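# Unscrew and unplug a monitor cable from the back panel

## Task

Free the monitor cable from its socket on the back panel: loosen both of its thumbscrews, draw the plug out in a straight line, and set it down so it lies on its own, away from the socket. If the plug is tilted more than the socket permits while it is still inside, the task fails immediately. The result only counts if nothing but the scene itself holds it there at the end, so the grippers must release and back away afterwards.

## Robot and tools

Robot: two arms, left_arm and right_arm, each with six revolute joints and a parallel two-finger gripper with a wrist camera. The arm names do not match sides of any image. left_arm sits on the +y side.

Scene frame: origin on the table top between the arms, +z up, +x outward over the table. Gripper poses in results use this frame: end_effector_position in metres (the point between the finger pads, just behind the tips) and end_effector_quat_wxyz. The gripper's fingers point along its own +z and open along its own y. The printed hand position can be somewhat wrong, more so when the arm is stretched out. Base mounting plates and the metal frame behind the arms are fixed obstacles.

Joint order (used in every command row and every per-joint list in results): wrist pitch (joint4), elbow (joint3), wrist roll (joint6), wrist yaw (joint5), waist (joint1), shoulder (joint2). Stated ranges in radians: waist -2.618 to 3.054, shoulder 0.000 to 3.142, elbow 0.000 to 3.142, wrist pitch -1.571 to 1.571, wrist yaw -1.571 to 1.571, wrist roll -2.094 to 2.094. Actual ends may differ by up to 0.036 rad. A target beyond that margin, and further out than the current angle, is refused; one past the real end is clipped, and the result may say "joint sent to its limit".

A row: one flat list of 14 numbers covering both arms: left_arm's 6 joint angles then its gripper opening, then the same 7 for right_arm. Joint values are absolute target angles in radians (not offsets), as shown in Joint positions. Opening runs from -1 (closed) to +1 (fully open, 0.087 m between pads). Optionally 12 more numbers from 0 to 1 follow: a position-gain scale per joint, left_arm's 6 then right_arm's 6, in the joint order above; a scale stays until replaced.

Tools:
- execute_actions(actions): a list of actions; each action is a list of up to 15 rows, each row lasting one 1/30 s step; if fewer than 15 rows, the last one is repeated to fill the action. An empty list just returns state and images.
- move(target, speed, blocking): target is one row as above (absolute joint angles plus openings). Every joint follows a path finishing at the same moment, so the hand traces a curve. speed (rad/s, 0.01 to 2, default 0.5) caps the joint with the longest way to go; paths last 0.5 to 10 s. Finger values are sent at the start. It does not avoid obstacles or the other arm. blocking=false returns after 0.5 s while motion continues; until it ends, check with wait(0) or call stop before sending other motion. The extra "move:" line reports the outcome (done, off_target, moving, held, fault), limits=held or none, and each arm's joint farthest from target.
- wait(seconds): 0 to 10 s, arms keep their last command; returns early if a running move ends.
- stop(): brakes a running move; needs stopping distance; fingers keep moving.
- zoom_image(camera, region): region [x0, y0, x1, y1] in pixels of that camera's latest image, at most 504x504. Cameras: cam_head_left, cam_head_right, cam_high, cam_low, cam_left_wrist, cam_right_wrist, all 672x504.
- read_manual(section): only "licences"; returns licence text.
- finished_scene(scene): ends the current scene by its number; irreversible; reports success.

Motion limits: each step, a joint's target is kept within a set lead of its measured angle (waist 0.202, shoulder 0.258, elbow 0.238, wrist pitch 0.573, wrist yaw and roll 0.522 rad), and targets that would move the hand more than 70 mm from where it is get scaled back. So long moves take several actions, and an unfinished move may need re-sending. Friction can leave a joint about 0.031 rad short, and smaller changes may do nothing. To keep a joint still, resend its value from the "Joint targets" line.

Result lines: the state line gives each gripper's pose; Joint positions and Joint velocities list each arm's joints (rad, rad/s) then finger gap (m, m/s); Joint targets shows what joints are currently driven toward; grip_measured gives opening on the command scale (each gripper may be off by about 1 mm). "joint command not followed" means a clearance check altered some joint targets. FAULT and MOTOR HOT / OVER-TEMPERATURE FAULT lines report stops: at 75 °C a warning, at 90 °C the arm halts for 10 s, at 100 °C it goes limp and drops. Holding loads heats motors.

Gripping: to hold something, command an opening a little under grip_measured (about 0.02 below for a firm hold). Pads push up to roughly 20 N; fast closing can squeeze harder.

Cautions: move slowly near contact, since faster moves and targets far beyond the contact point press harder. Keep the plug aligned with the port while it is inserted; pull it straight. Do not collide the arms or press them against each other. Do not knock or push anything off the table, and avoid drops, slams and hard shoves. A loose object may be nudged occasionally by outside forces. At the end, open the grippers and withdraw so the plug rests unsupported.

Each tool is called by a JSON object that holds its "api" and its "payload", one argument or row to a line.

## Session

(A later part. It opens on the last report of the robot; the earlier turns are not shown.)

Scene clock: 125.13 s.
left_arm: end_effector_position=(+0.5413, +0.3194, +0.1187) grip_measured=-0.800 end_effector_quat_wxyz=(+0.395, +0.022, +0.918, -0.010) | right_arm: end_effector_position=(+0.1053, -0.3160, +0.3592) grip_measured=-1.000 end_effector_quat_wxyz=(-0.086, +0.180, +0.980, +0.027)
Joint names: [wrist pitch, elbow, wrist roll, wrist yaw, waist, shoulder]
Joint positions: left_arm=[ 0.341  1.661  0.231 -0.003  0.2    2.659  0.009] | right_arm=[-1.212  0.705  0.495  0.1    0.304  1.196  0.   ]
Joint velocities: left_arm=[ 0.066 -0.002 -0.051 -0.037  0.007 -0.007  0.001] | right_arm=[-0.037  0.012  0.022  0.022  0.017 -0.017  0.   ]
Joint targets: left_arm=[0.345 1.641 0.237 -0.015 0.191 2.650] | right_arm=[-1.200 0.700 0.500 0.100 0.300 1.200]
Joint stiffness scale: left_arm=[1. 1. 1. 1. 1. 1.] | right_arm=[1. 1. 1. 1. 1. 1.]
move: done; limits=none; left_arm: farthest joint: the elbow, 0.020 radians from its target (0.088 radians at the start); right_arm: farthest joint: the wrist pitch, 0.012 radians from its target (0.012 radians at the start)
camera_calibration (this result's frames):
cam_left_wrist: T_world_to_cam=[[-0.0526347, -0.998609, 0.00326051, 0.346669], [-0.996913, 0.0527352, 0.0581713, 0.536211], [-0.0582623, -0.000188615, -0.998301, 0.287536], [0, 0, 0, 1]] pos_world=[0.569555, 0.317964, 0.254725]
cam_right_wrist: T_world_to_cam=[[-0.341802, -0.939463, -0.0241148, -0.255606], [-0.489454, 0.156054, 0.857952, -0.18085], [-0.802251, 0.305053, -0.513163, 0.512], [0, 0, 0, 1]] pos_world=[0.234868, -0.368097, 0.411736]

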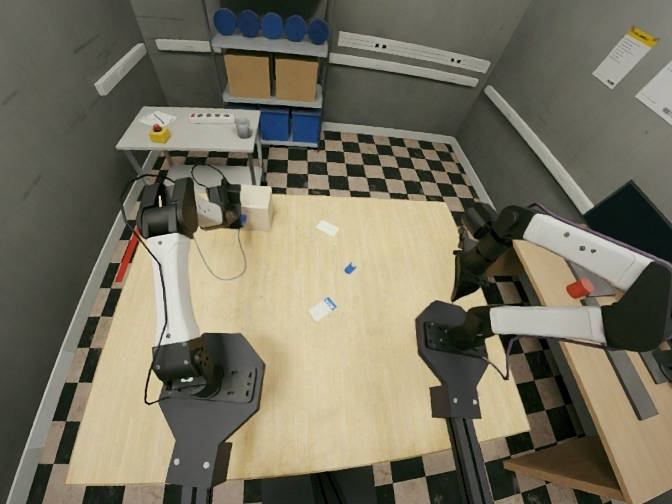

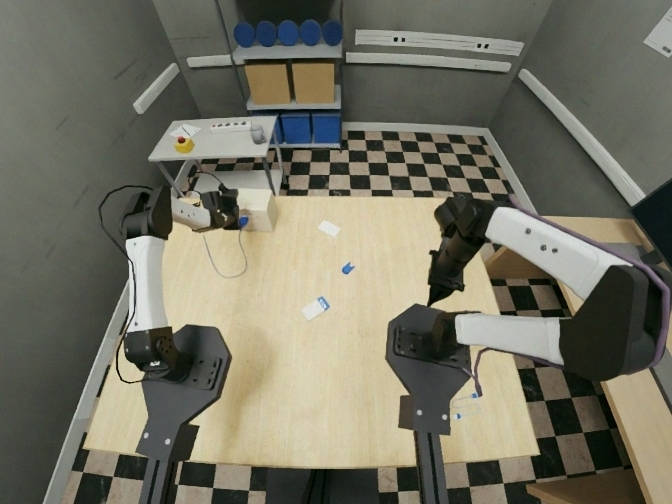

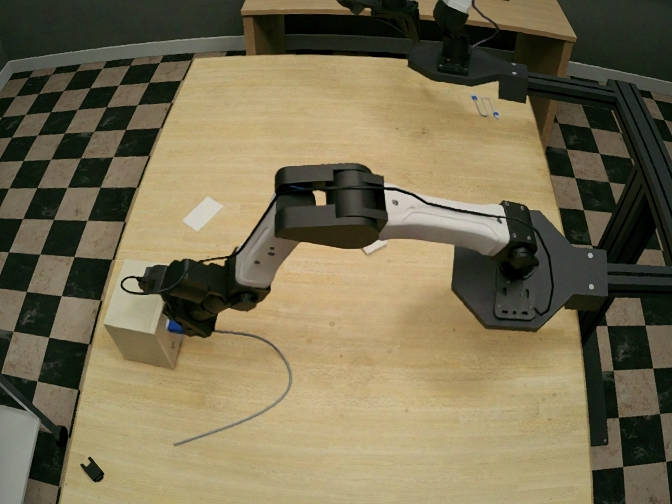

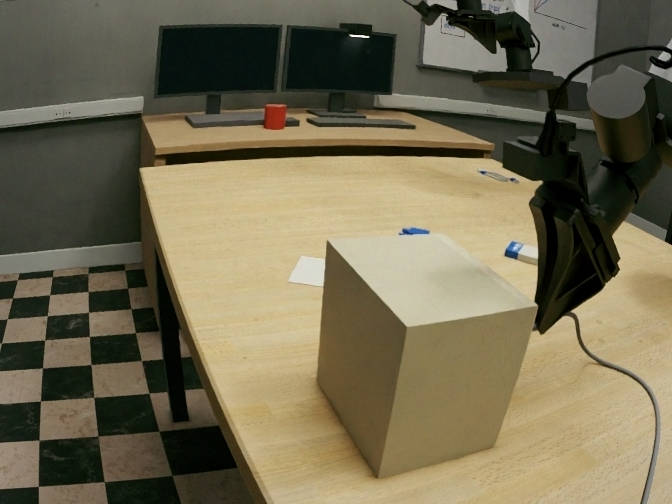

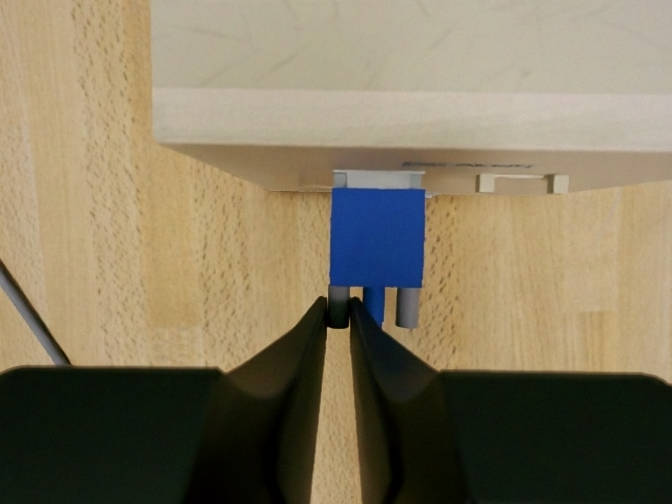

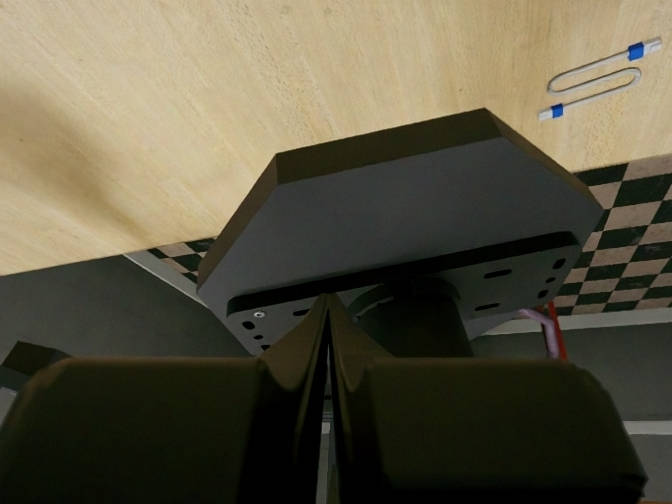

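{"api": "execute_actions", "payload": {
  "actions": [
    [[0.345,1.641,0.237,-0.015,0.191,2.65,-0.9,-1.2,0.7,0.5,0.1,0.3,1.2,-1],[0.345,1.641,0.237,-0.015,0.191,2.65,-0.9,-1.2,0.7,0.5,0.1,0.3,1.2,-1],[0.345,1.641,0.237,-0.015,0.191,2.65,-0.9,-1.2,0.7,0.5,0.1,0.3,1.2,-1],[0.32,1.676,0.223,0.01,0.207,2.676,-0.9,-1.2,0.7,0.5,0.1,0.3,1.2,-1],[0.32,1.676,0.223,0.01,0.207,2.676,-0.9,-1.2,0.7,0.5,0.1,0.3,1.2,-1],[0.303,1.686,0.197,0.056,0.222,2.676,-0.9,-1.2,0.7,0.5,0.1,0.3,1.2,-1],[0.303,1.686,0.197,0.056,0.222,2.676,-0.9,-1.2,0.7,0.5,0.1,0.3,1.2,-1],[0.287,1.696,0.171,0.102,0.238,2.678,-0.9,-1.2,0.7,0.5,0.1,0.3,1.2,-1],[0.287,1.696,0.171,0.102,0.238,2.678,-0.9,-1.2,0.7,0.5,0.1,0.3,1.2,-1],[0.272,1.708,0.145,0.148,0.253,2.681,-0.9,-1.2,0.7,0.5,0.1,0.3,1.2,-1],[0.272,1.708,0.145,0.148,0.253,2.681,-0.9,-1.2,0.7,0.5,0.1,0.3,1.2,-1],[0.257,1.721,0.119,0.194,0.268,2.685,-0.9,-1.2,0.7,0.5,0.1,0.3,1.2,-1],[0.257,1.721,0.119,0.194,0.268,2.685,-0.9,-1.2,0.7,0.5,0.1,0.3,1.2,-1],[0.243,1.736,0.093,0.24,0.283,2.692,-0.9,-1.2,0.7,0.5,0.1,0.3,1.2,-1],[0.243,1.736,0.093,0.24,0.283,2.692,-0.9,-1.2,0.7,0.5,0.1,0.3,1.2,-1]],
    [[0.23,1.751,0.068,0.285,0.298,2.699,-0.9,-1.2,0.7,0.5,0.1,0.3,1.2,-1],[0.23,1.751,0.068,0.285,0.298,2.699,-0.9,-1.2,0.7,0.5,0.1,0.3,1.2,-1],[0.217,1.768,0.042,0.331,0.313,2.709,-0.9,-1.2,0.7,0.5,0.1,0.3,1.2,-1],[0.217,1.768,0.042,0.331,0.313,2.709,-0.9,-1.2,0.7,0.5,0.1,0.3,1.2,-1],[0.205,1.786,0.016,0.376,0.327,2.72,-0.9,-1.2,0.7,0.5,0.1,0.3,1.2,-1],[0.205,1.786,0.016,0.376,0.327,2.72,-0.9,-1.2,0.7,0.5,0.1,0.3,1.2,-1],[0.194,1.805,-0.01,0.421,0.341,2.732,-0.9,-1.2,0.7,0.5,0.1,0.3,1.2,-1],[0.194,1.805,-0.01,0.421,0.341,2.732,-0.9,-1.2,0.7,0.5,0.1,0.3,1.2,-1],[0.183,1.825,-0.037,0.466,0.355,2.746,-0.9,-1.2,0.7,0.5,0.1,0.3,1.2,-1],[0.183,1.825,-0.037,0.466,0.355,2.746,-0.9,-1.2,0.7,0.5,0.1,0.3,1.2,-1],[0.174,1.847,-0.064,0.511,0.369,2.761,-0.9,-1.2,0.7,0.5,0.1,0.3,1.2,-1],[0.174,1.847,-0.064,0.511,0.369,2.761,-0.9,-1.2,0.7,0.5,0.1,0.3,1.2,-1],[0.165,1.87,-0.091,0.555,0.382,2.778,-0.9,-1.2,0.7,0.5,0.1,0.3,1.2,-1],[0.165,1.87,-0.091,0.555,0.382,2.778,-0.9,-1.2,0.7,0.5,0.1,0.3,1.2,-1],[0.158,1.894,-0.119,0.599,0.395,2.796,-0.9,-1.2,0.7,0.5,0.1,0.3,1.2,-1]]
  ]
}}

Scene clock: 129.47 s.
left_arm: end_effector_position=(+0.5410, +0.3231, +0.1176) grip_measured=-0.845 end_effector_quat_wxyz=(+0.369, -0.086, +0.887, -0.266) | right_arm: end_effector_position=(+0.1053, -0.3160, +0.3592) grip_measured=-1.000 end_effector_quat_wxyz=(-0.086, +0.180, +0.980, +0.027)
Joint names: [wrist pitch, elbow, wrist roll, wrist yaw, waist, shoulder]
Joint positions: left_arm=[ 0.171  1.85  -0.054  0.514  0.367  2.751  0.007] | right_arm=[-1.212  0.705  0.495  0.1    0.304  1.196  0.   ]
Joint velocities: left_arm=[-0.198  0.398 -0.447  0.549  0.168  0.261 -0.   ] | right_arm=[ 0.022 -0.002  0.037  0.051 -0.002  0.002  0.   ]
Joint targets: left_arm=[0.158 1.894 -0.119 0.599 0.395 2.796] | right_arm=[-1.200 0.700 0.500 0.100 0.300 1.200]
Joint stiffness scale: left_arm=[1. 1. 1. 1. 1. 1.] | right_arm=[1. 1. 1. 1. 1. 1.]
camera_calibration (this result's frames):
cam_left_wrist: T_world_to_cam=[[-0.048433, -0.842553, 0.536431, 0.234976], [-0.994356, 0.0914272, 0.0538235, 0.522487], [-0.0943936, -0.530797, -0.842226, 0.458999], [0, 0, 0, 1]] pos_world=[0.574245, 0.393845, 0.23241]
cam_right_wrist: T_world_to_cam=[[-0.341802, -0.939463, -0.0241148, -0.255606], [-0.489454, 0.156054, 0.857952, -0.18085], [-0.802251, 0.305053, -0.513163, 0.512], [0, 0, 0, 1]] pos_world=[0.234868, -0.368097, 0.411736]

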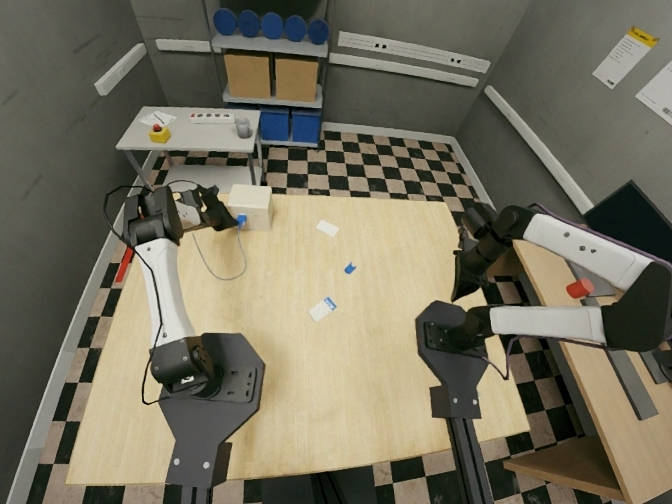

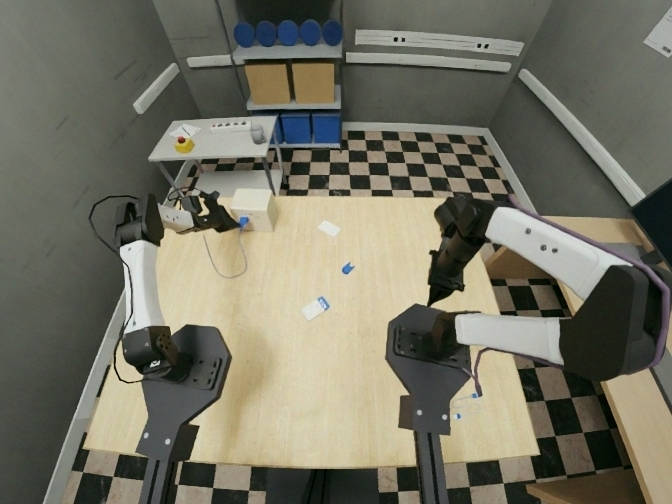

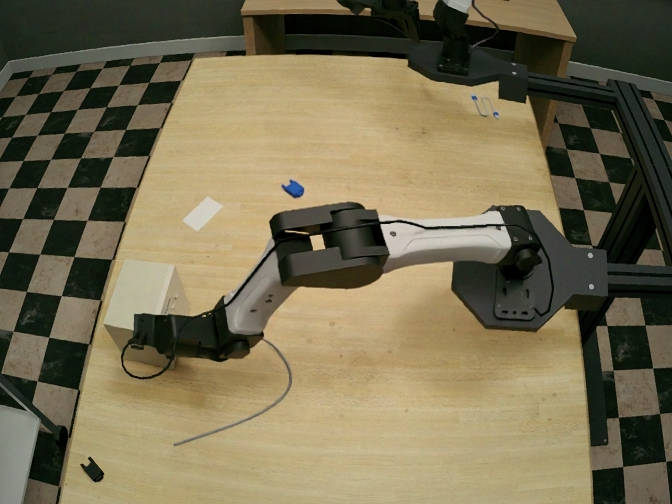

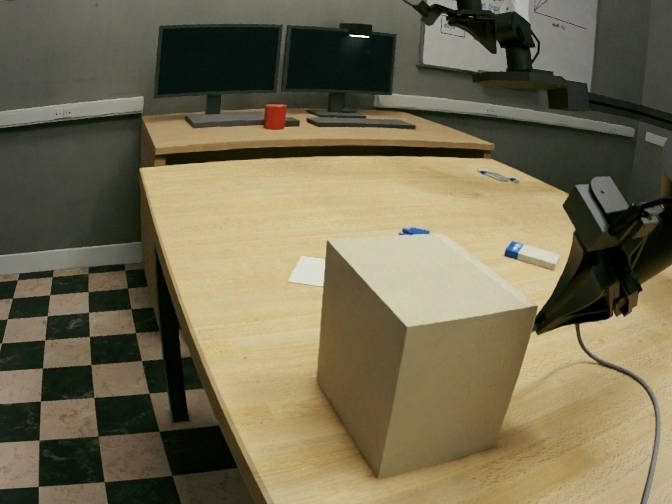

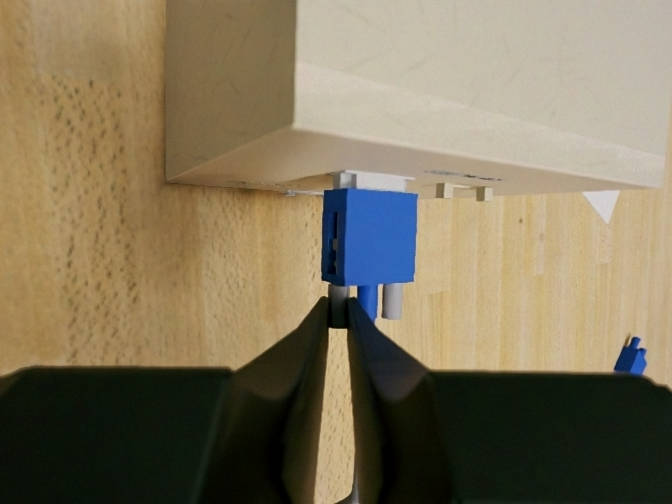

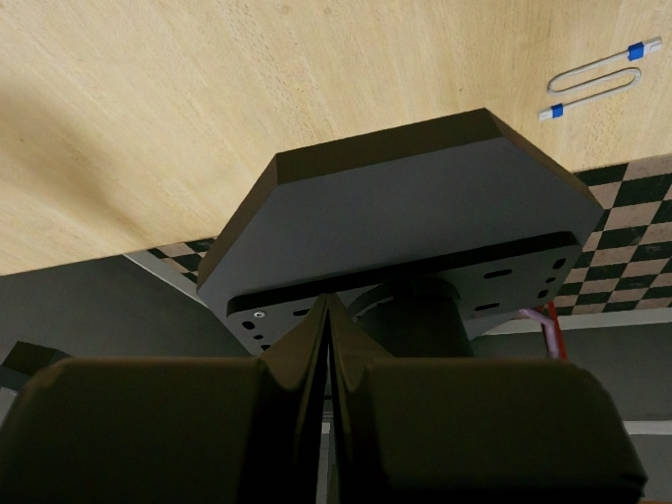

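{"api": "execute_actions", "payload": {
  "actions": [
    [[0.152,1.919,-0.149,0.642,0.407,2.816,-0.9,-1.2,0.7,0.5,0.1,0.3,1.2,-1],[0.152,1.919,-0.149,0.642,0.407,2.816,-0.9,-1.2,0.7,0.5,0.1,0.3,1.2,-1],[0.147,1.945,-0.18,0.685,0.418,2.837,-0.9,-1.2,0.7,0.5,0.1,0.3,1.2,-1],[0.145,1.973,-0.212,0.727,0.429,2.859,-0.9,-1.2,0.7,0.5,0.1,0.3,1.2,-1],[0.155,2.002,-0.246,0.769,0.44,2.882,-0.9,-1.2,0.7,0.5,0.1,0.3,1.2,-1],[0.17,2.032,-0.282,0.81,0.45,2.907,-0.9,-1.2,0.7,0.5,0.1,0.3,1.2,-1],[0.173,2.063,-0.32,0.85,0.459,2.933,-0.9,-1.2,0.7,0.5,0.1,0.3,1.2,-1],[0.179,2.095,-0.361,0.89,0.468,2.961,-0.9,-1.2,0.7,0.5,0.1,0.3,1.2,-1],[0.188,2.128,-0.404,0.928,0.477,2.99,-0.9,-1.2,0.7,0.5,0.1,0.3,1.2,-1],[0.201,2.162,-0.451,0.966,0.485,3.02,-0.9,-1.2,0.7,0.5,0.1,0.3,1.2,-1],[0.201,2.162,-0.451,0.966,0.485,3.02,-0.9,-1.2,0.7,0.5,0.1,0.3,1.2,-1],[0.217,2.197,-0.501,1.002,0.492,3.051,-0.9,-1.2,0.7,0.5,0.1,0.3,1.2,-1]],
    [[0.217,2.197,-0.501,1.002,0.492,3.04,-0.8,-1.2,0.7,0.5,0.1,0.3,1.2,-1],[0.192,2.162,-0.487,0.977,0.476,3.025,-0.8,-1.2,0.7,0.5,0.1,0.3,1.2,-1],[0.192,2.162,-0.487,0.977,0.476,3.025,-0.8,-1.2,0.7,0.5,0.1,0.3,1.2,-1],[0.176,2.127,-0.437,0.941,0.469,2.994,-0.8,-1.2,0.7,0.5,0.1,0.3,1.2,-1],[0.176,2.127,-0.437,0.941,0.469,2.994,-0.8,-1.2,0.7,0.5,0.1,0.3,1.2,-1],[0.163,2.093,-0.39,0.903,0.461,2.964,-0.8,-1.2,0.7,0.5,0.1,0.3,1.2,-1],[0.154,2.06,-0.347,0.865,0.452,2.935,-0.8,-1.2,0.7,0.5,0.1,0.3,1.2,-1],[0.148,2.028,-0.306,0.825,0.443,2.907,-0.8,-1.2,0.7,0.5,0.1,0.3,1.2,-1],[0.145,1.997,-0.268,0.785,0.434,2.881,-0.8,-1.2,0.7,0.5,0.1,0.3,1.2,-1],[0.155,1.967,-0.232,0.744,0.424,2.856,-0.8,-1.2,0.7,0.5,0.1,0.3,1.2,-1],[0.17,1.938,-0.198,0.702,0.413,2.833,-0.8,-1.2,0.7,0.5,0.1,0.3,1.2,-1],[0.172,1.91,-0.166,0.66,0.402,2.811,-0.8,-1.2,0.7,0.5,0.1,0.3,1.2,-1],[0.177,1.884,-0.135,0.617,0.391,2.79,-0.8,-1.2,0.7,0.5,0.1,0.3,1.2,-1],[0.183,1.859,-0.105,0.574,0.379,2.77,-0.8,-1.2,0.7,0.5,0.1,0.3,1.2,-1],[0.19,1.835,-0.077,0.53,0.366,2.752,-0.8,-1.2,0.7,0.5,0.1,0.3,1.2,-1]]
  ]
}}

Scene clock: 132.10 s.
left_arm: end_effector_position=(+0.5371, +0.3228, +0.1190) grip_measured=-0.800 end_effector_quat_wxyz=(+0.353, -0.137, +0.858, -0.347) | right_arm: end_effector_position=(+0.1053, -0.3160, +0.3592) grip_measured=-1.000 end_effector_quat_wxyz=(-0.086, +0.180, +0.980, +0.027)
Joint names: [wrist pitch, elbow, wrist roll, wrist yaw, waist, shoulder]
Joint positions: left_arm=[ 0.179  1.894 -0.197  0.664  0.412  2.799  0.009] | right_arm=[-1.212  0.705  0.495  0.1    0.304  1.196  0.   ]
Joint velocities: left_arm=[-0.066 -0.735  0.842 -1.238 -0.339 -0.613 -0.   ] | right_arm=[-0.051 -0.002  0.037 -0.007 -0.002 -0.002  0.   ]
Joint targets: left_arm=[0.190 1.835 -0.077 0.530 0.366 2.752] | right_arm=[-1.200 0.700 0.500 0.100 0.300 1.200]
Joint stiffness scale: left_arm=[1. 1. 1. 1. 1. 1.] | right_arm=[1. 1. 1. 1. 1. 1.]
camera_calibration (this result's frames):
cam_left_wrist: T_world_to_cam=[[-0.0128094, -0.720118, 0.693734, 0.156454], [-0.995496, 0.074361, 0.0588078, 0.524039], [-0.0939353, -0.689856, -0.717827, 0.49598], [0, 0, 0, 1]] pos_world=[0.570273, 0.415852, 0.216672]
cam_right_wrist: T_world_to_cam=[[-0.341802, -0.939463, -0.0241148, -0.255606], [-0.489454, 0.156054, 0.857952, -0.18085], [-0.802251, 0.305053, -0.513163, 0.512], [0, 0, 0, 1]] pos_world=[0.234868, -0.368097, 0.411736]

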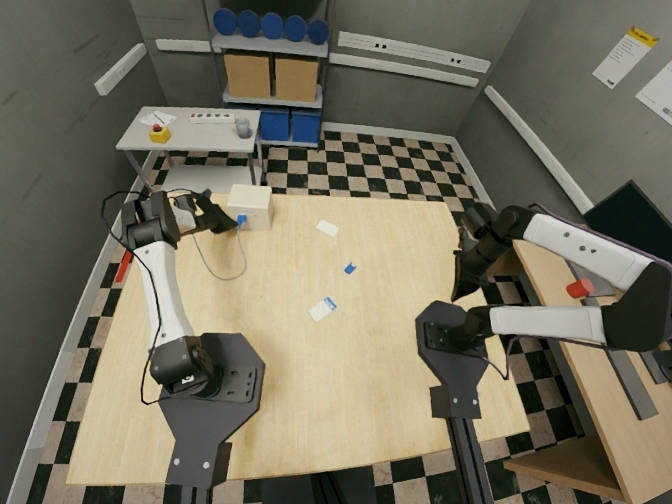

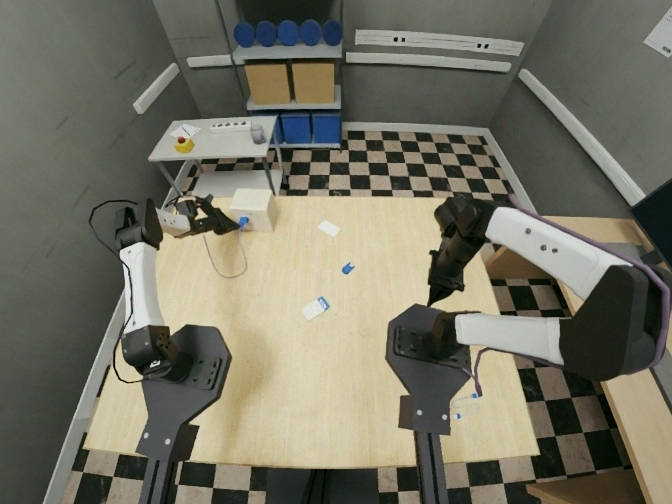

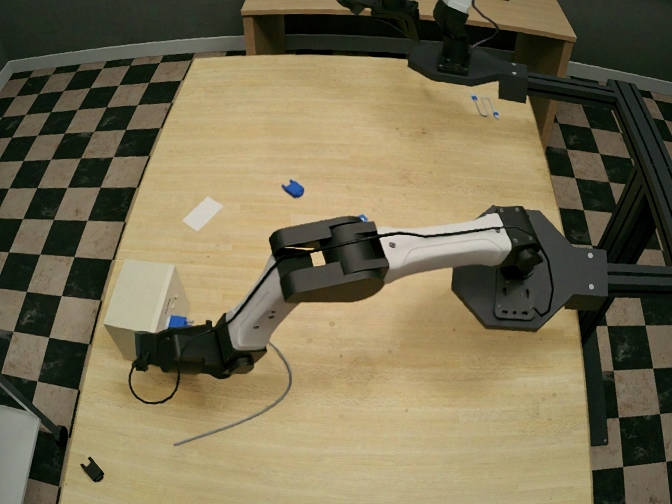

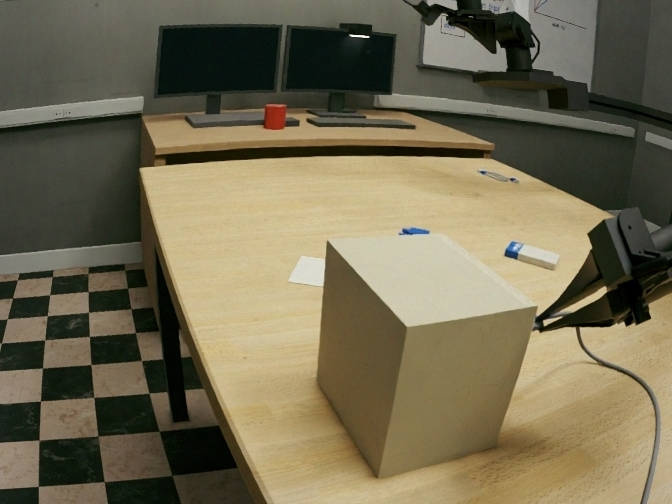

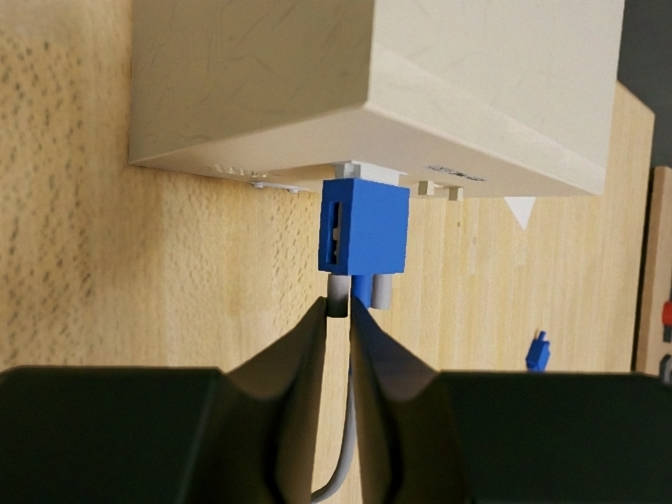

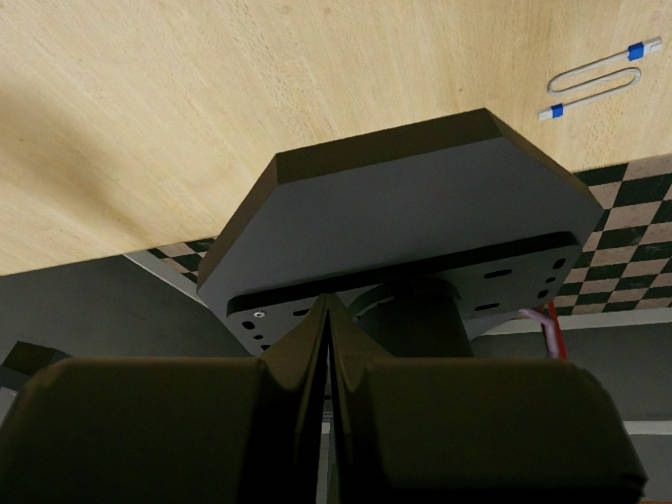

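{"api": "execute_actions", "payload": {
  "actions": [
    [[0.199,1.835,-0.023,0.486,0.353,2.752,-0.8,-1.2,0.7,0.5,0.1,0.3,1.2,-1],[0.208,1.812,0.004,0.441,0.339,2.735,-0.8,-1.2,0.7,0.5,0.1,0.3,1.2,-1],[0.219,1.79,0.03,0.396,0.325,2.72,-0.8,-1.2,0.7,0.5,0.1,0.3,1.2,-1],[0.23,1.77,0.056,0.351,0.311,2.706,-0.8,-1.2,0.7,0.5,0.1,0.3,1.2,-1],[0.242,1.751,0.082,0.306,0.297,2.694,-0.8,-1.2,0.7,0.5,0.1,0.3,1.2,-1],[0.255,1.733,0.107,0.26,0.282,2.683,-0.8,-1.2,0.7,0.5,0.1,0.3,1.2,-1],[0.268,1.716,0.133,0.215,0.267,2.673,-0.8,-1.2,0.7,0.5,0.1,0.3,1.2,-1],[0.282,1.701,0.159,0.169,0.252,2.666,-0.8,-1.2,0.7,0.5,0.1,0.3,1.2,-1],[0.297,1.686,0.185,0.123,0.237,2.659,-0.8,-1.2,0.7,0.5,0.1,0.3,1.2,-1],[0.312,1.673,0.211,0.077,0.222,2.655,-0.8,-1.2,0.7,0.5,0.1,0.3,1.2,-1],[0.328,1.661,0.237,0.031,0.206,2.652,-0.8,-1.2,0.7,0.5,0.1,0.3,1.2,-1],[0.345,1.651,0.237,-0.015,0.191,2.65,-0.8,-1.2,0.7,0.5,0.1,0.3,1.2,-1],[0.345,1.641,0.237,-0.015,0.191,2.65,-0.8,-1.2,0.7,0.5,0.1,0.3,1.2,-1]],
    [[0.345,1.641,0.237,-0.015,0.191,2.65,-0.9,-1.2,0.7,0.5,0.1,0.3,1.2,-1],[0.345,1.641,0.237,-0.015,0.191,2.65,-0.9,-1.2,0.7,0.5,0.1,0.3,1.2,-1],[0.345,1.641,0.237,-0.015,0.191,2.65,-0.9,-1.2,0.7,0.5,0.1,0.3,1.2,-1],[0.32,1.676,0.197,0.01,0.207,2.676,-0.9,-1.2,0.7,0.5,0.1,0.3,1.2,-1],[0.303,1.676,0.171,0.056,0.222,2.676,-0.9,-1.2,0.7,0.5,0.1,0.3,1.2,-1],[0.287,1.686,0.145,0.102,0.238,2.676,-0.9,-1.2,0.7,0.5,0.1,0.3,1.2,-1],[0.272,1.696,0.119,0.148,0.253,2.678,-0.9,-1.2,0.7,0.5,0.1,0.3,1.2,-1],[0.257,1.708,0.093,0.194,0.268,2.681,-0.9,-1.2,0.7,0.5,0.1,0.3,1.2,-1],[0.243,1.721,0.068,0.24,0.283,2.685,-0.9,-1.2,0.7,0.5,0.1,0.3,1.2,-1],[0.23,1.736,0.042,0.285,0.298,2.692,-0.9,-1.2,0.7,0.5,0.1,0.3,1.2,-1],[0.217,1.751,0.016,0.331,0.313,2.699,-0.9,-1.2,0.7,0.5,0.1,0.3,1.2,-1],[0.205,1.768,-0.01,0.376,0.327,2.709,-0.9,-1.2,0.7,0.5,0.1,0.3,1.2,-1],[0.194,1.786,-0.037,0.421,0.341,2.72,-0.9,-1.2,0.7,0.5,0.1,0.3,1.2,-1],[0.183,1.805,-0.064,0.466,0.355,2.732,-0.9,-1.2,0.7,0.5,0.1,0.3,1.2,-1],[0.174,1.825,-0.091,0.511,0.369,2.746,-0.9,-1.2,0.7,0.5,0.1,0.3,1.2,-1]],
    [[0.165,1.847,-0.119,0.555,0.382,2.761,-0.9,-1.2,0.7,0.5,0.1,0.3,1.2,-1],[0.158,1.87,-0.149,0.599,0.395,2.778,-0.9,-1.2,0.7,0.5,0.1,0.3,1.2,-1],[0.152,1.894,-0.18,0.642,0.407,2.796,-0.9,-1.2,0.7,0.5,0.1,0.3,1.2,-1],[0.147,1.919,-0.212,0.685,0.418,2.816,-0.9,-1.2,0.7,0.5,0.1,0.3,1.2,-1],[0.145,1.945,-0.246,0.727,0.429,2.837,-0.9,-1.2,0.7,0.5,0.1,0.3,1.2,-1],[0.155,1.973,-0.282,0.769,0.44,2.859,-0.9,-1.2,0.7,0.5,0.1,0.3,1.2,-1],[0.17,2.002,-0.32,0.81,0.45,2.882,-0.9,-1.2,0.7,0.5,0.1,0.3,1.2,-1],[0.173,2.032,-0.361,0.85,0.459,2.907,-0.9,-1.2,0.7,0.5,0.1,0.3,1.2,-1],[0.179,2.063,-0.404,0.89,0.468,2.933,-0.9,-1.2,0.7,0.5,0.1,0.3,1.2,-1],[0.188,2.095,-0.451,0.928,0.477,2.961,-0.9,-1.2,0.7,0.5,0.1,0.3,1.2,-1],[0.201,2.128,-0.501,0.966,0.485,2.99,-0.9,-1.2,0.7,0.5,0.1,0.3,1.2,-1],[0.217,2.162,-0.501,1.002,0.492,3.02,-0.9,-1.2,0.7,0.5,0.1,0.3,1.2,-1],[0.217,2.197,-0.501,1.002,0.492,3.051,-0.9,-1.2,0.7,0.5,0.1,0.3,1.2,-1]]
  ]
}}

{"api": "zoom_image", "payload": {
  "camera": "cam_left_wrist",
  "region": [260,190,420,350]
}}

Scene clock: 137.50 s.
left_arm: end_effector_position=(+0.5398, +0.3264, +0.1161) grip_measured=-0.849 end_effector_quat_wxyz=(+0.322, -0.184, +0.785, -0.497) | right_arm: end_effector_position=(+0.1053, -0.3160, +0.3592) grip_measured=-1.000 end_effector_quat_wxyz=(-0.086, +0.180, +0.980, +0.027)
Joint names: [wrist pitch, elbow, wrist roll, wrist yaw, waist, shoulder]
Joint positions: left_arm=[ 0.179  2.166 -0.438  0.978  0.486  3.012  0.007] | right_arm=[-1.212  0.705  0.495  0.1    0.304  1.196  0.   ]
Joint velocities: left_arm=[ 0.3    0.325 -0.564  0.476  0.085  0.305  0.001] | right_arm=[ 0.037 -0.002  0.022 -0.051 -0.002  0.007  0.   ]
Joint targets: left_arm=[0.217 2.197 -0.501 1.002 0.492 3.051] | right_arm=[-1.200 0.700 0.500 0.100 0.300 1.200]
Joint stiffness scale: left_arm=[1. 1. 1. 1. 1. 1.] | right_arm=[1. 1. 1. 1. 1. 1.]
camera_calibration (this result's frames):
cam_left_wrist: T_world_to_cam=[[-0.0344254, -0.435941, 0.899317, 0.0560729], [-0.993235, 0.114778, 0.0176177, 0.517026], [-0.110902, -0.892626, -0.436943, 0.539373], [0, 0, 0, 1]] pos_world=[0.575277, 0.446559, 0.176139]
cam_right_wrist: T_world_to_cam=[[-0.341802, -0.939463, -0.0241148, -0.255606], [-0.489454, 0.156054, 0.857952, -0.18085], [-0.802251, 0.305053, -0.513163, 0.512], [0, 0, 0, 1]] pos_world=[0.234868, -0.368097, 0.411736]

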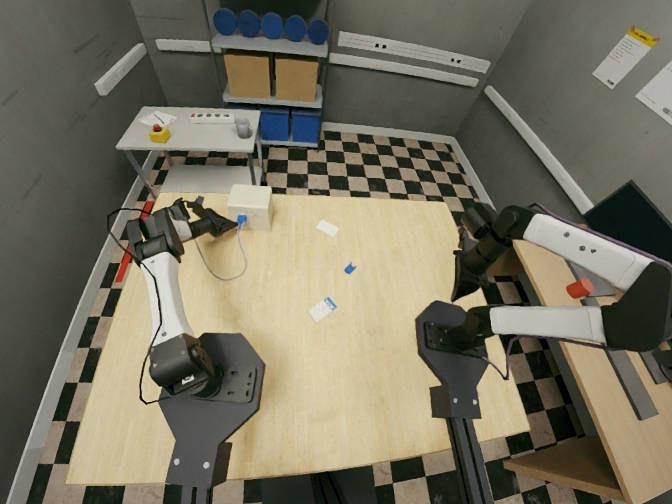

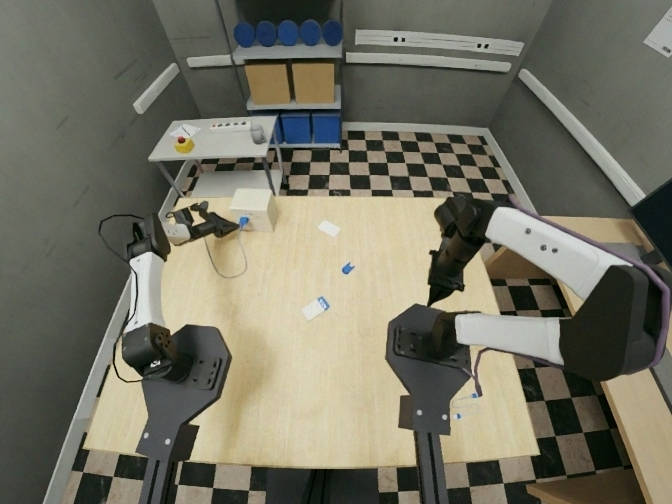

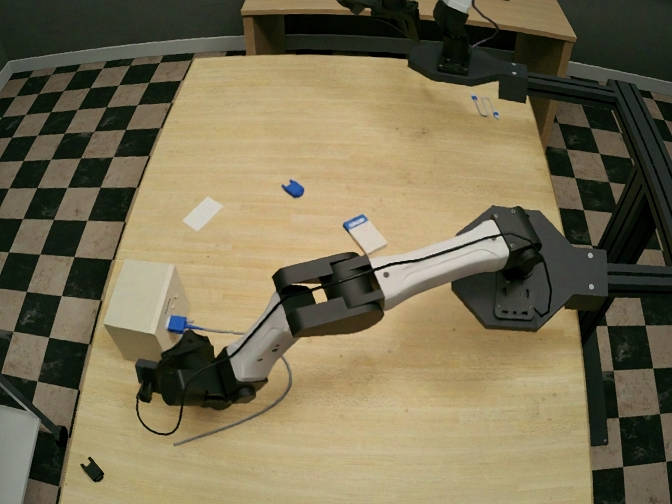

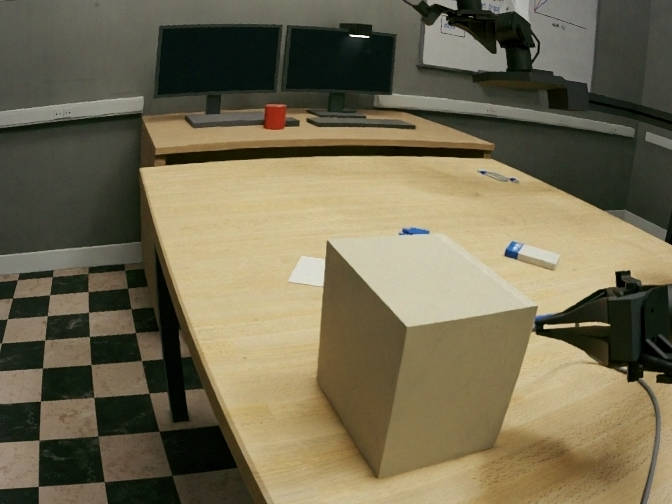

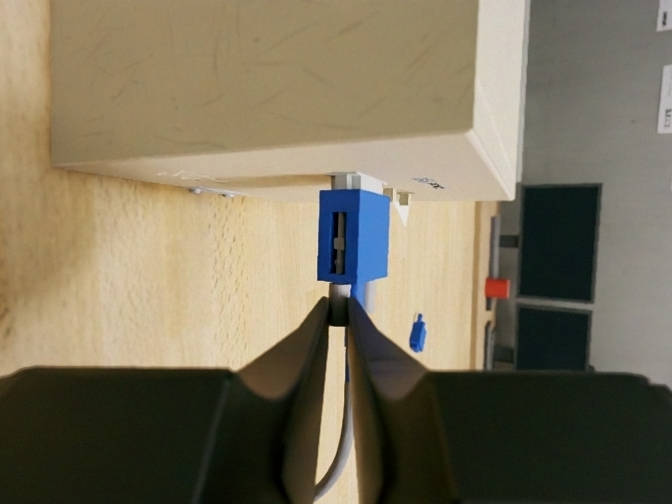

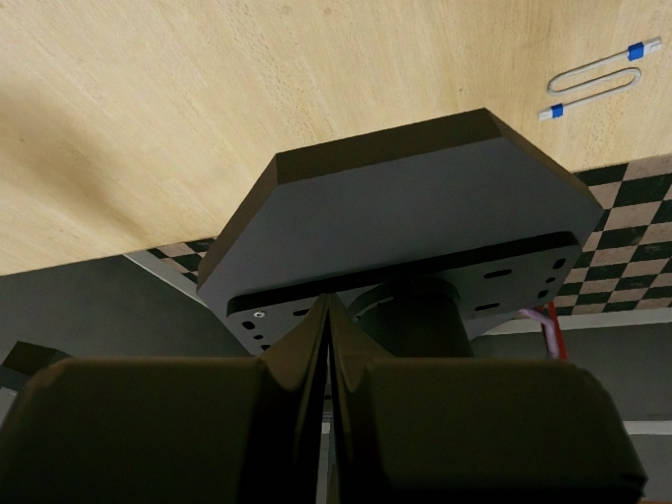

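Region (260, 190, 420, 350) of cam_left_wrist's 672x504 image, scaled by 3.150, with more detail than that image has.

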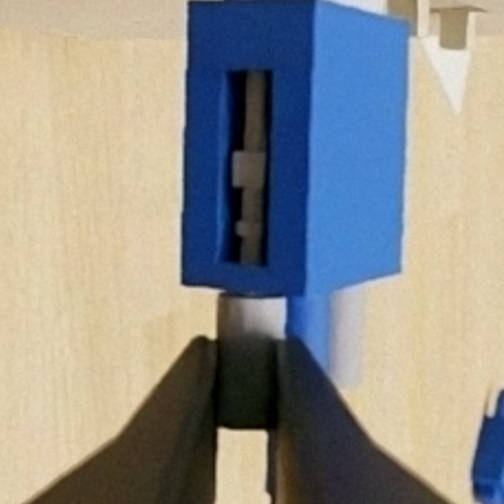

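{"api": "execute_actions", "payload": {
  "actions": [
    [[0.217,2.197,-0.501,1.002,0.492,3.04,-0.8,-1.2,0.7,0.5,0.1,0.3,1.2,-1],[0.217,2.197,-0.501,1.002,0.492,3.04,-0.8,-1.2,0.7,0.5,0.1,0.3,1.2,-1],[0.192,2.162,-0.437,0.977,0.476,3.025,-0.8,-1.2,0.7,0.5,0.1,0.3,1.2,-1],[0.176,2.162,-0.39,0.941,0.469,3.025,-0.8,-1.2,0.7,0.5,0.1,0.3,1.2,-1],[0.163,2.127,-0.347,0.903,0.461,2.994,-0.8,-1.2,0.7,0.5,0.1,0.3,1.2,-1],[0.154,2.093,-0.306,0.865,0.452,2.964,-0.8,-1.2,0.7,0.5,0.1,0.3,1.2,-1],[0.148,2.06,-0.268,0.825,0.443,2.935,-0.8,-1.2,0.7,0.5,0.1,0.3,1.2,-1],[0.145,2.028,-0.232,0.785,0.434,2.907,-0.8,-1.2,0.7,0.5,0.1,0.3,1.2,-1],[0.155,1.997,-0.198,0.744,0.424,2.881,-0.8,-1.2,0.7,0.5,0.1,0.3,1.2,-1],[0.17,1.967,-0.166,0.702,0.413,2.856,-0.8,-1.2,0.7,0.5,0.1,0.3,1.2,-1],[0.172,1.938,-0.135,0.66,0.402,2.833,-0.8,-1.2,0.7,0.5,0.1,0.3,1.2,-1],[0.177,1.91,-0.105,0.617,0.391,2.811,-0.8,-1.2,0.7,0.5,0.1,0.3,1.2,-1],[0.183,1.884,-0.077,0.574,0.379,2.79,-0.8,-1.2,0.7,0.5,0.1,0.3,1.2,-1],[0.19,1.859,-0.05,0.53,0.366,2.77,-0.8,-1.2,0.7,0.5,0.1,0.3,1.2,-1],[0.199,1.835,-0.023,0.486,0.353,2.752,-0.8,-1.2,0.7,0.5,0.1,0.3,1.2,-1]],
    [[0.208,1.812,0.004,0.441,0.339,2.735,-0.8,-1.2,0.7,0.5,0.1,0.3,1.2,-1],[0.219,1.79,0.03,0.396,0.325,2.72,-0.8,-1.2,0.7,0.5,0.1,0.3,1.2,-1],[0.23,1.77,0.056,0.351,0.311,2.706,-0.8,-1.2,0.7,0.5,0.1,0.3,1.2,-1],[0.242,1.751,0.082,0.306,0.297,2.694,-0.8,-1.2,0.7,0.5,0.1,0.3,1.2,-1],[0.255,1.733,0.107,0.26,0.282,2.683,-0.8,-1.2,0.7,0.5,0.1,0.3,1.2,-1],[0.268,1.716,0.133,0.215,0.267,2.673,-0.8,-1.2,0.7,0.5,0.1,0.3,1.2,-1],[0.282,1.701,0.159,0.169,0.252,2.666,-0.8,-1.2,0.7,0.5,0.1,0.3,1.2,-1],[0.297,1.686,0.185,0.123,0.237,2.66,-0.8,-1.2,0.7,0.5,0.1,0.3,1.2,-1],[0.312,1.673,0.211,0.077,0.222,2.657,-0.8,-1.2,0.7,0.5,0.1,0.3,1.2,-1],[0.328,1.661,0.237,0.031,0.206,2.655,-0.8,-1.2,0.7,0.5,0.1,0.3,1.2,-1],[0.345,1.651,0.237,-0.015,0.191,2.654,-0.8,-1.2,0.7,0.5,0.1,0.3,1.2,-1],[0.345,1.641,0.237,-0.015,0.191,2.654,-0.8,-1.2,0.7,0.5,0.1,0.3,1.2,-1]]
  ]
}}

Scene clock: 139.87 s.
left_arm: end_effector_position=(+0.5424, +0.3187, +0.1203) grip_measured=-0.800 end_effector_quat_wxyz=(+0.396, +0.015, +0.918, -0.025) | right_arm: end_effector_position=(+0.1053, -0.3160, +0.3592) grip_measured=-1.000 end_effector_quat_wxyz=(-0.086, +0.180, +0.980, +0.027)
Joint names: [wrist pitch, elbow, wrist roll, wrist yaw, waist, shoulder]
Joint positions: left_arm=[0.33  1.667 0.21  0.026 0.208 2.656 0.009] | right_arm=[-1.212  0.705  0.495  0.1    0.304  1.196  0.   ]
Joint velocities: left_arm=[ 0.11  -0.071  0.227 -0.344 -0.1    0.007  0.001] | right_arm=[-0.007 -0.002 -0.022 -0.081 -0.012 -0.012  0.   ]
Joint targets: left_arm=[0.345 1.641 0.237 -0.015 0.191 2.654] | right_arm=[-1.200 0.700 0.500 0.100 0.300 1.200]
Joint stiffness scale: left_arm=[1. 1. 1. 1. 1. 1.] | right_arm=[1. 1. 1. 1. 1. 1.]
camera_calibration (this result's frames):
cam_left_wrist: T_world_to_cam=[[-0.0514413, -0.997981, 0.0372453, 0.341129], [-0.997063, 0.0534415, 0.0548653, 0.537523], [-0.056745, -0.0343136, -0.997799, 0.299188], [0, 0, 0, 1]] pos_world=[0.570469, 0.321981, 0.256332]
cam_right_wrist: T_world_to_cam=[[-0.341802, -0.939463, -0.0241148, -0.255606], [-0.489454, 0.156054, 0.857952, -0.18085], [-0.802251, 0.305053, -0.513163, 0.512], [0, 0, 0, 1]] pos_world=[0.234868, -0.368097, 0.411736]

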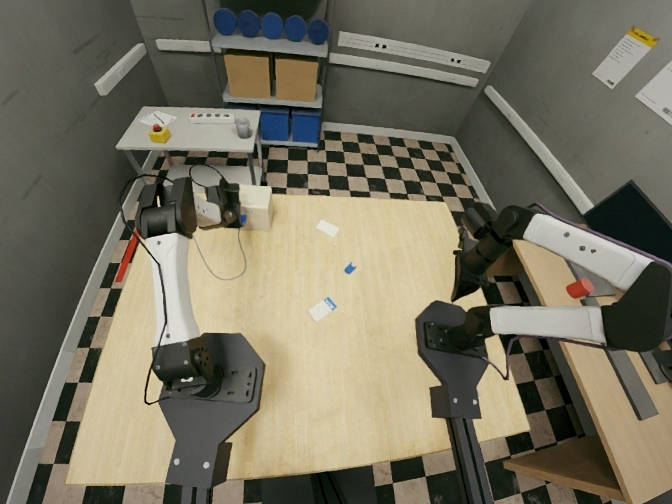

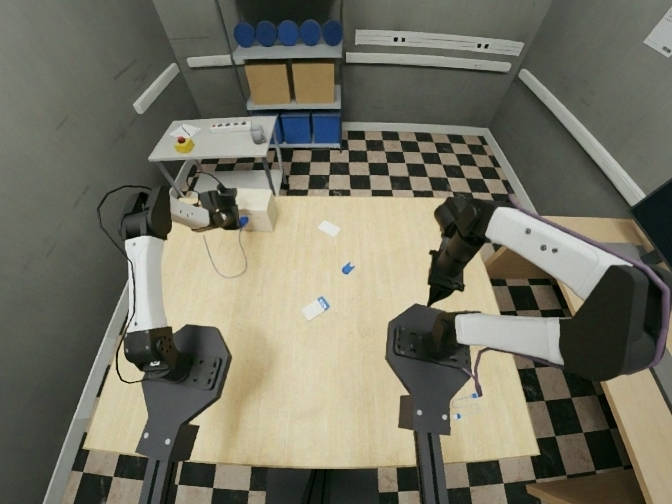

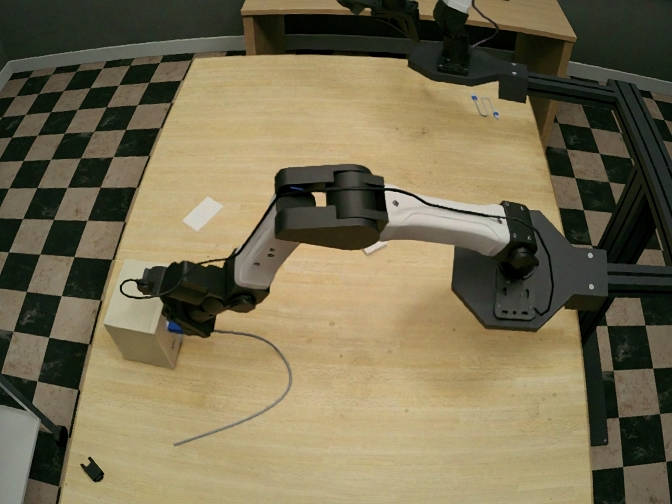

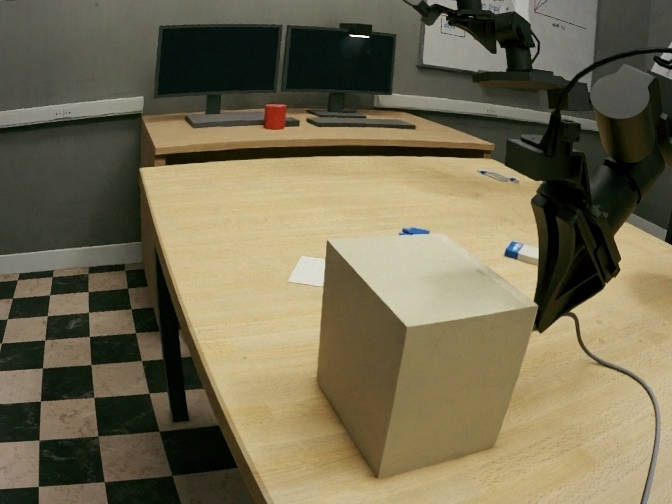

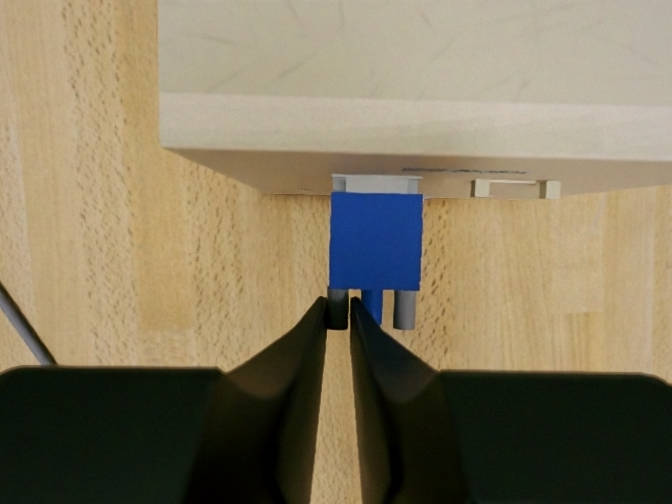

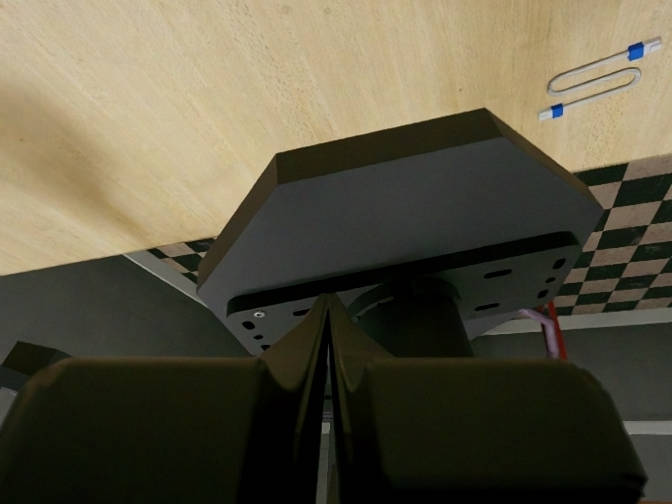

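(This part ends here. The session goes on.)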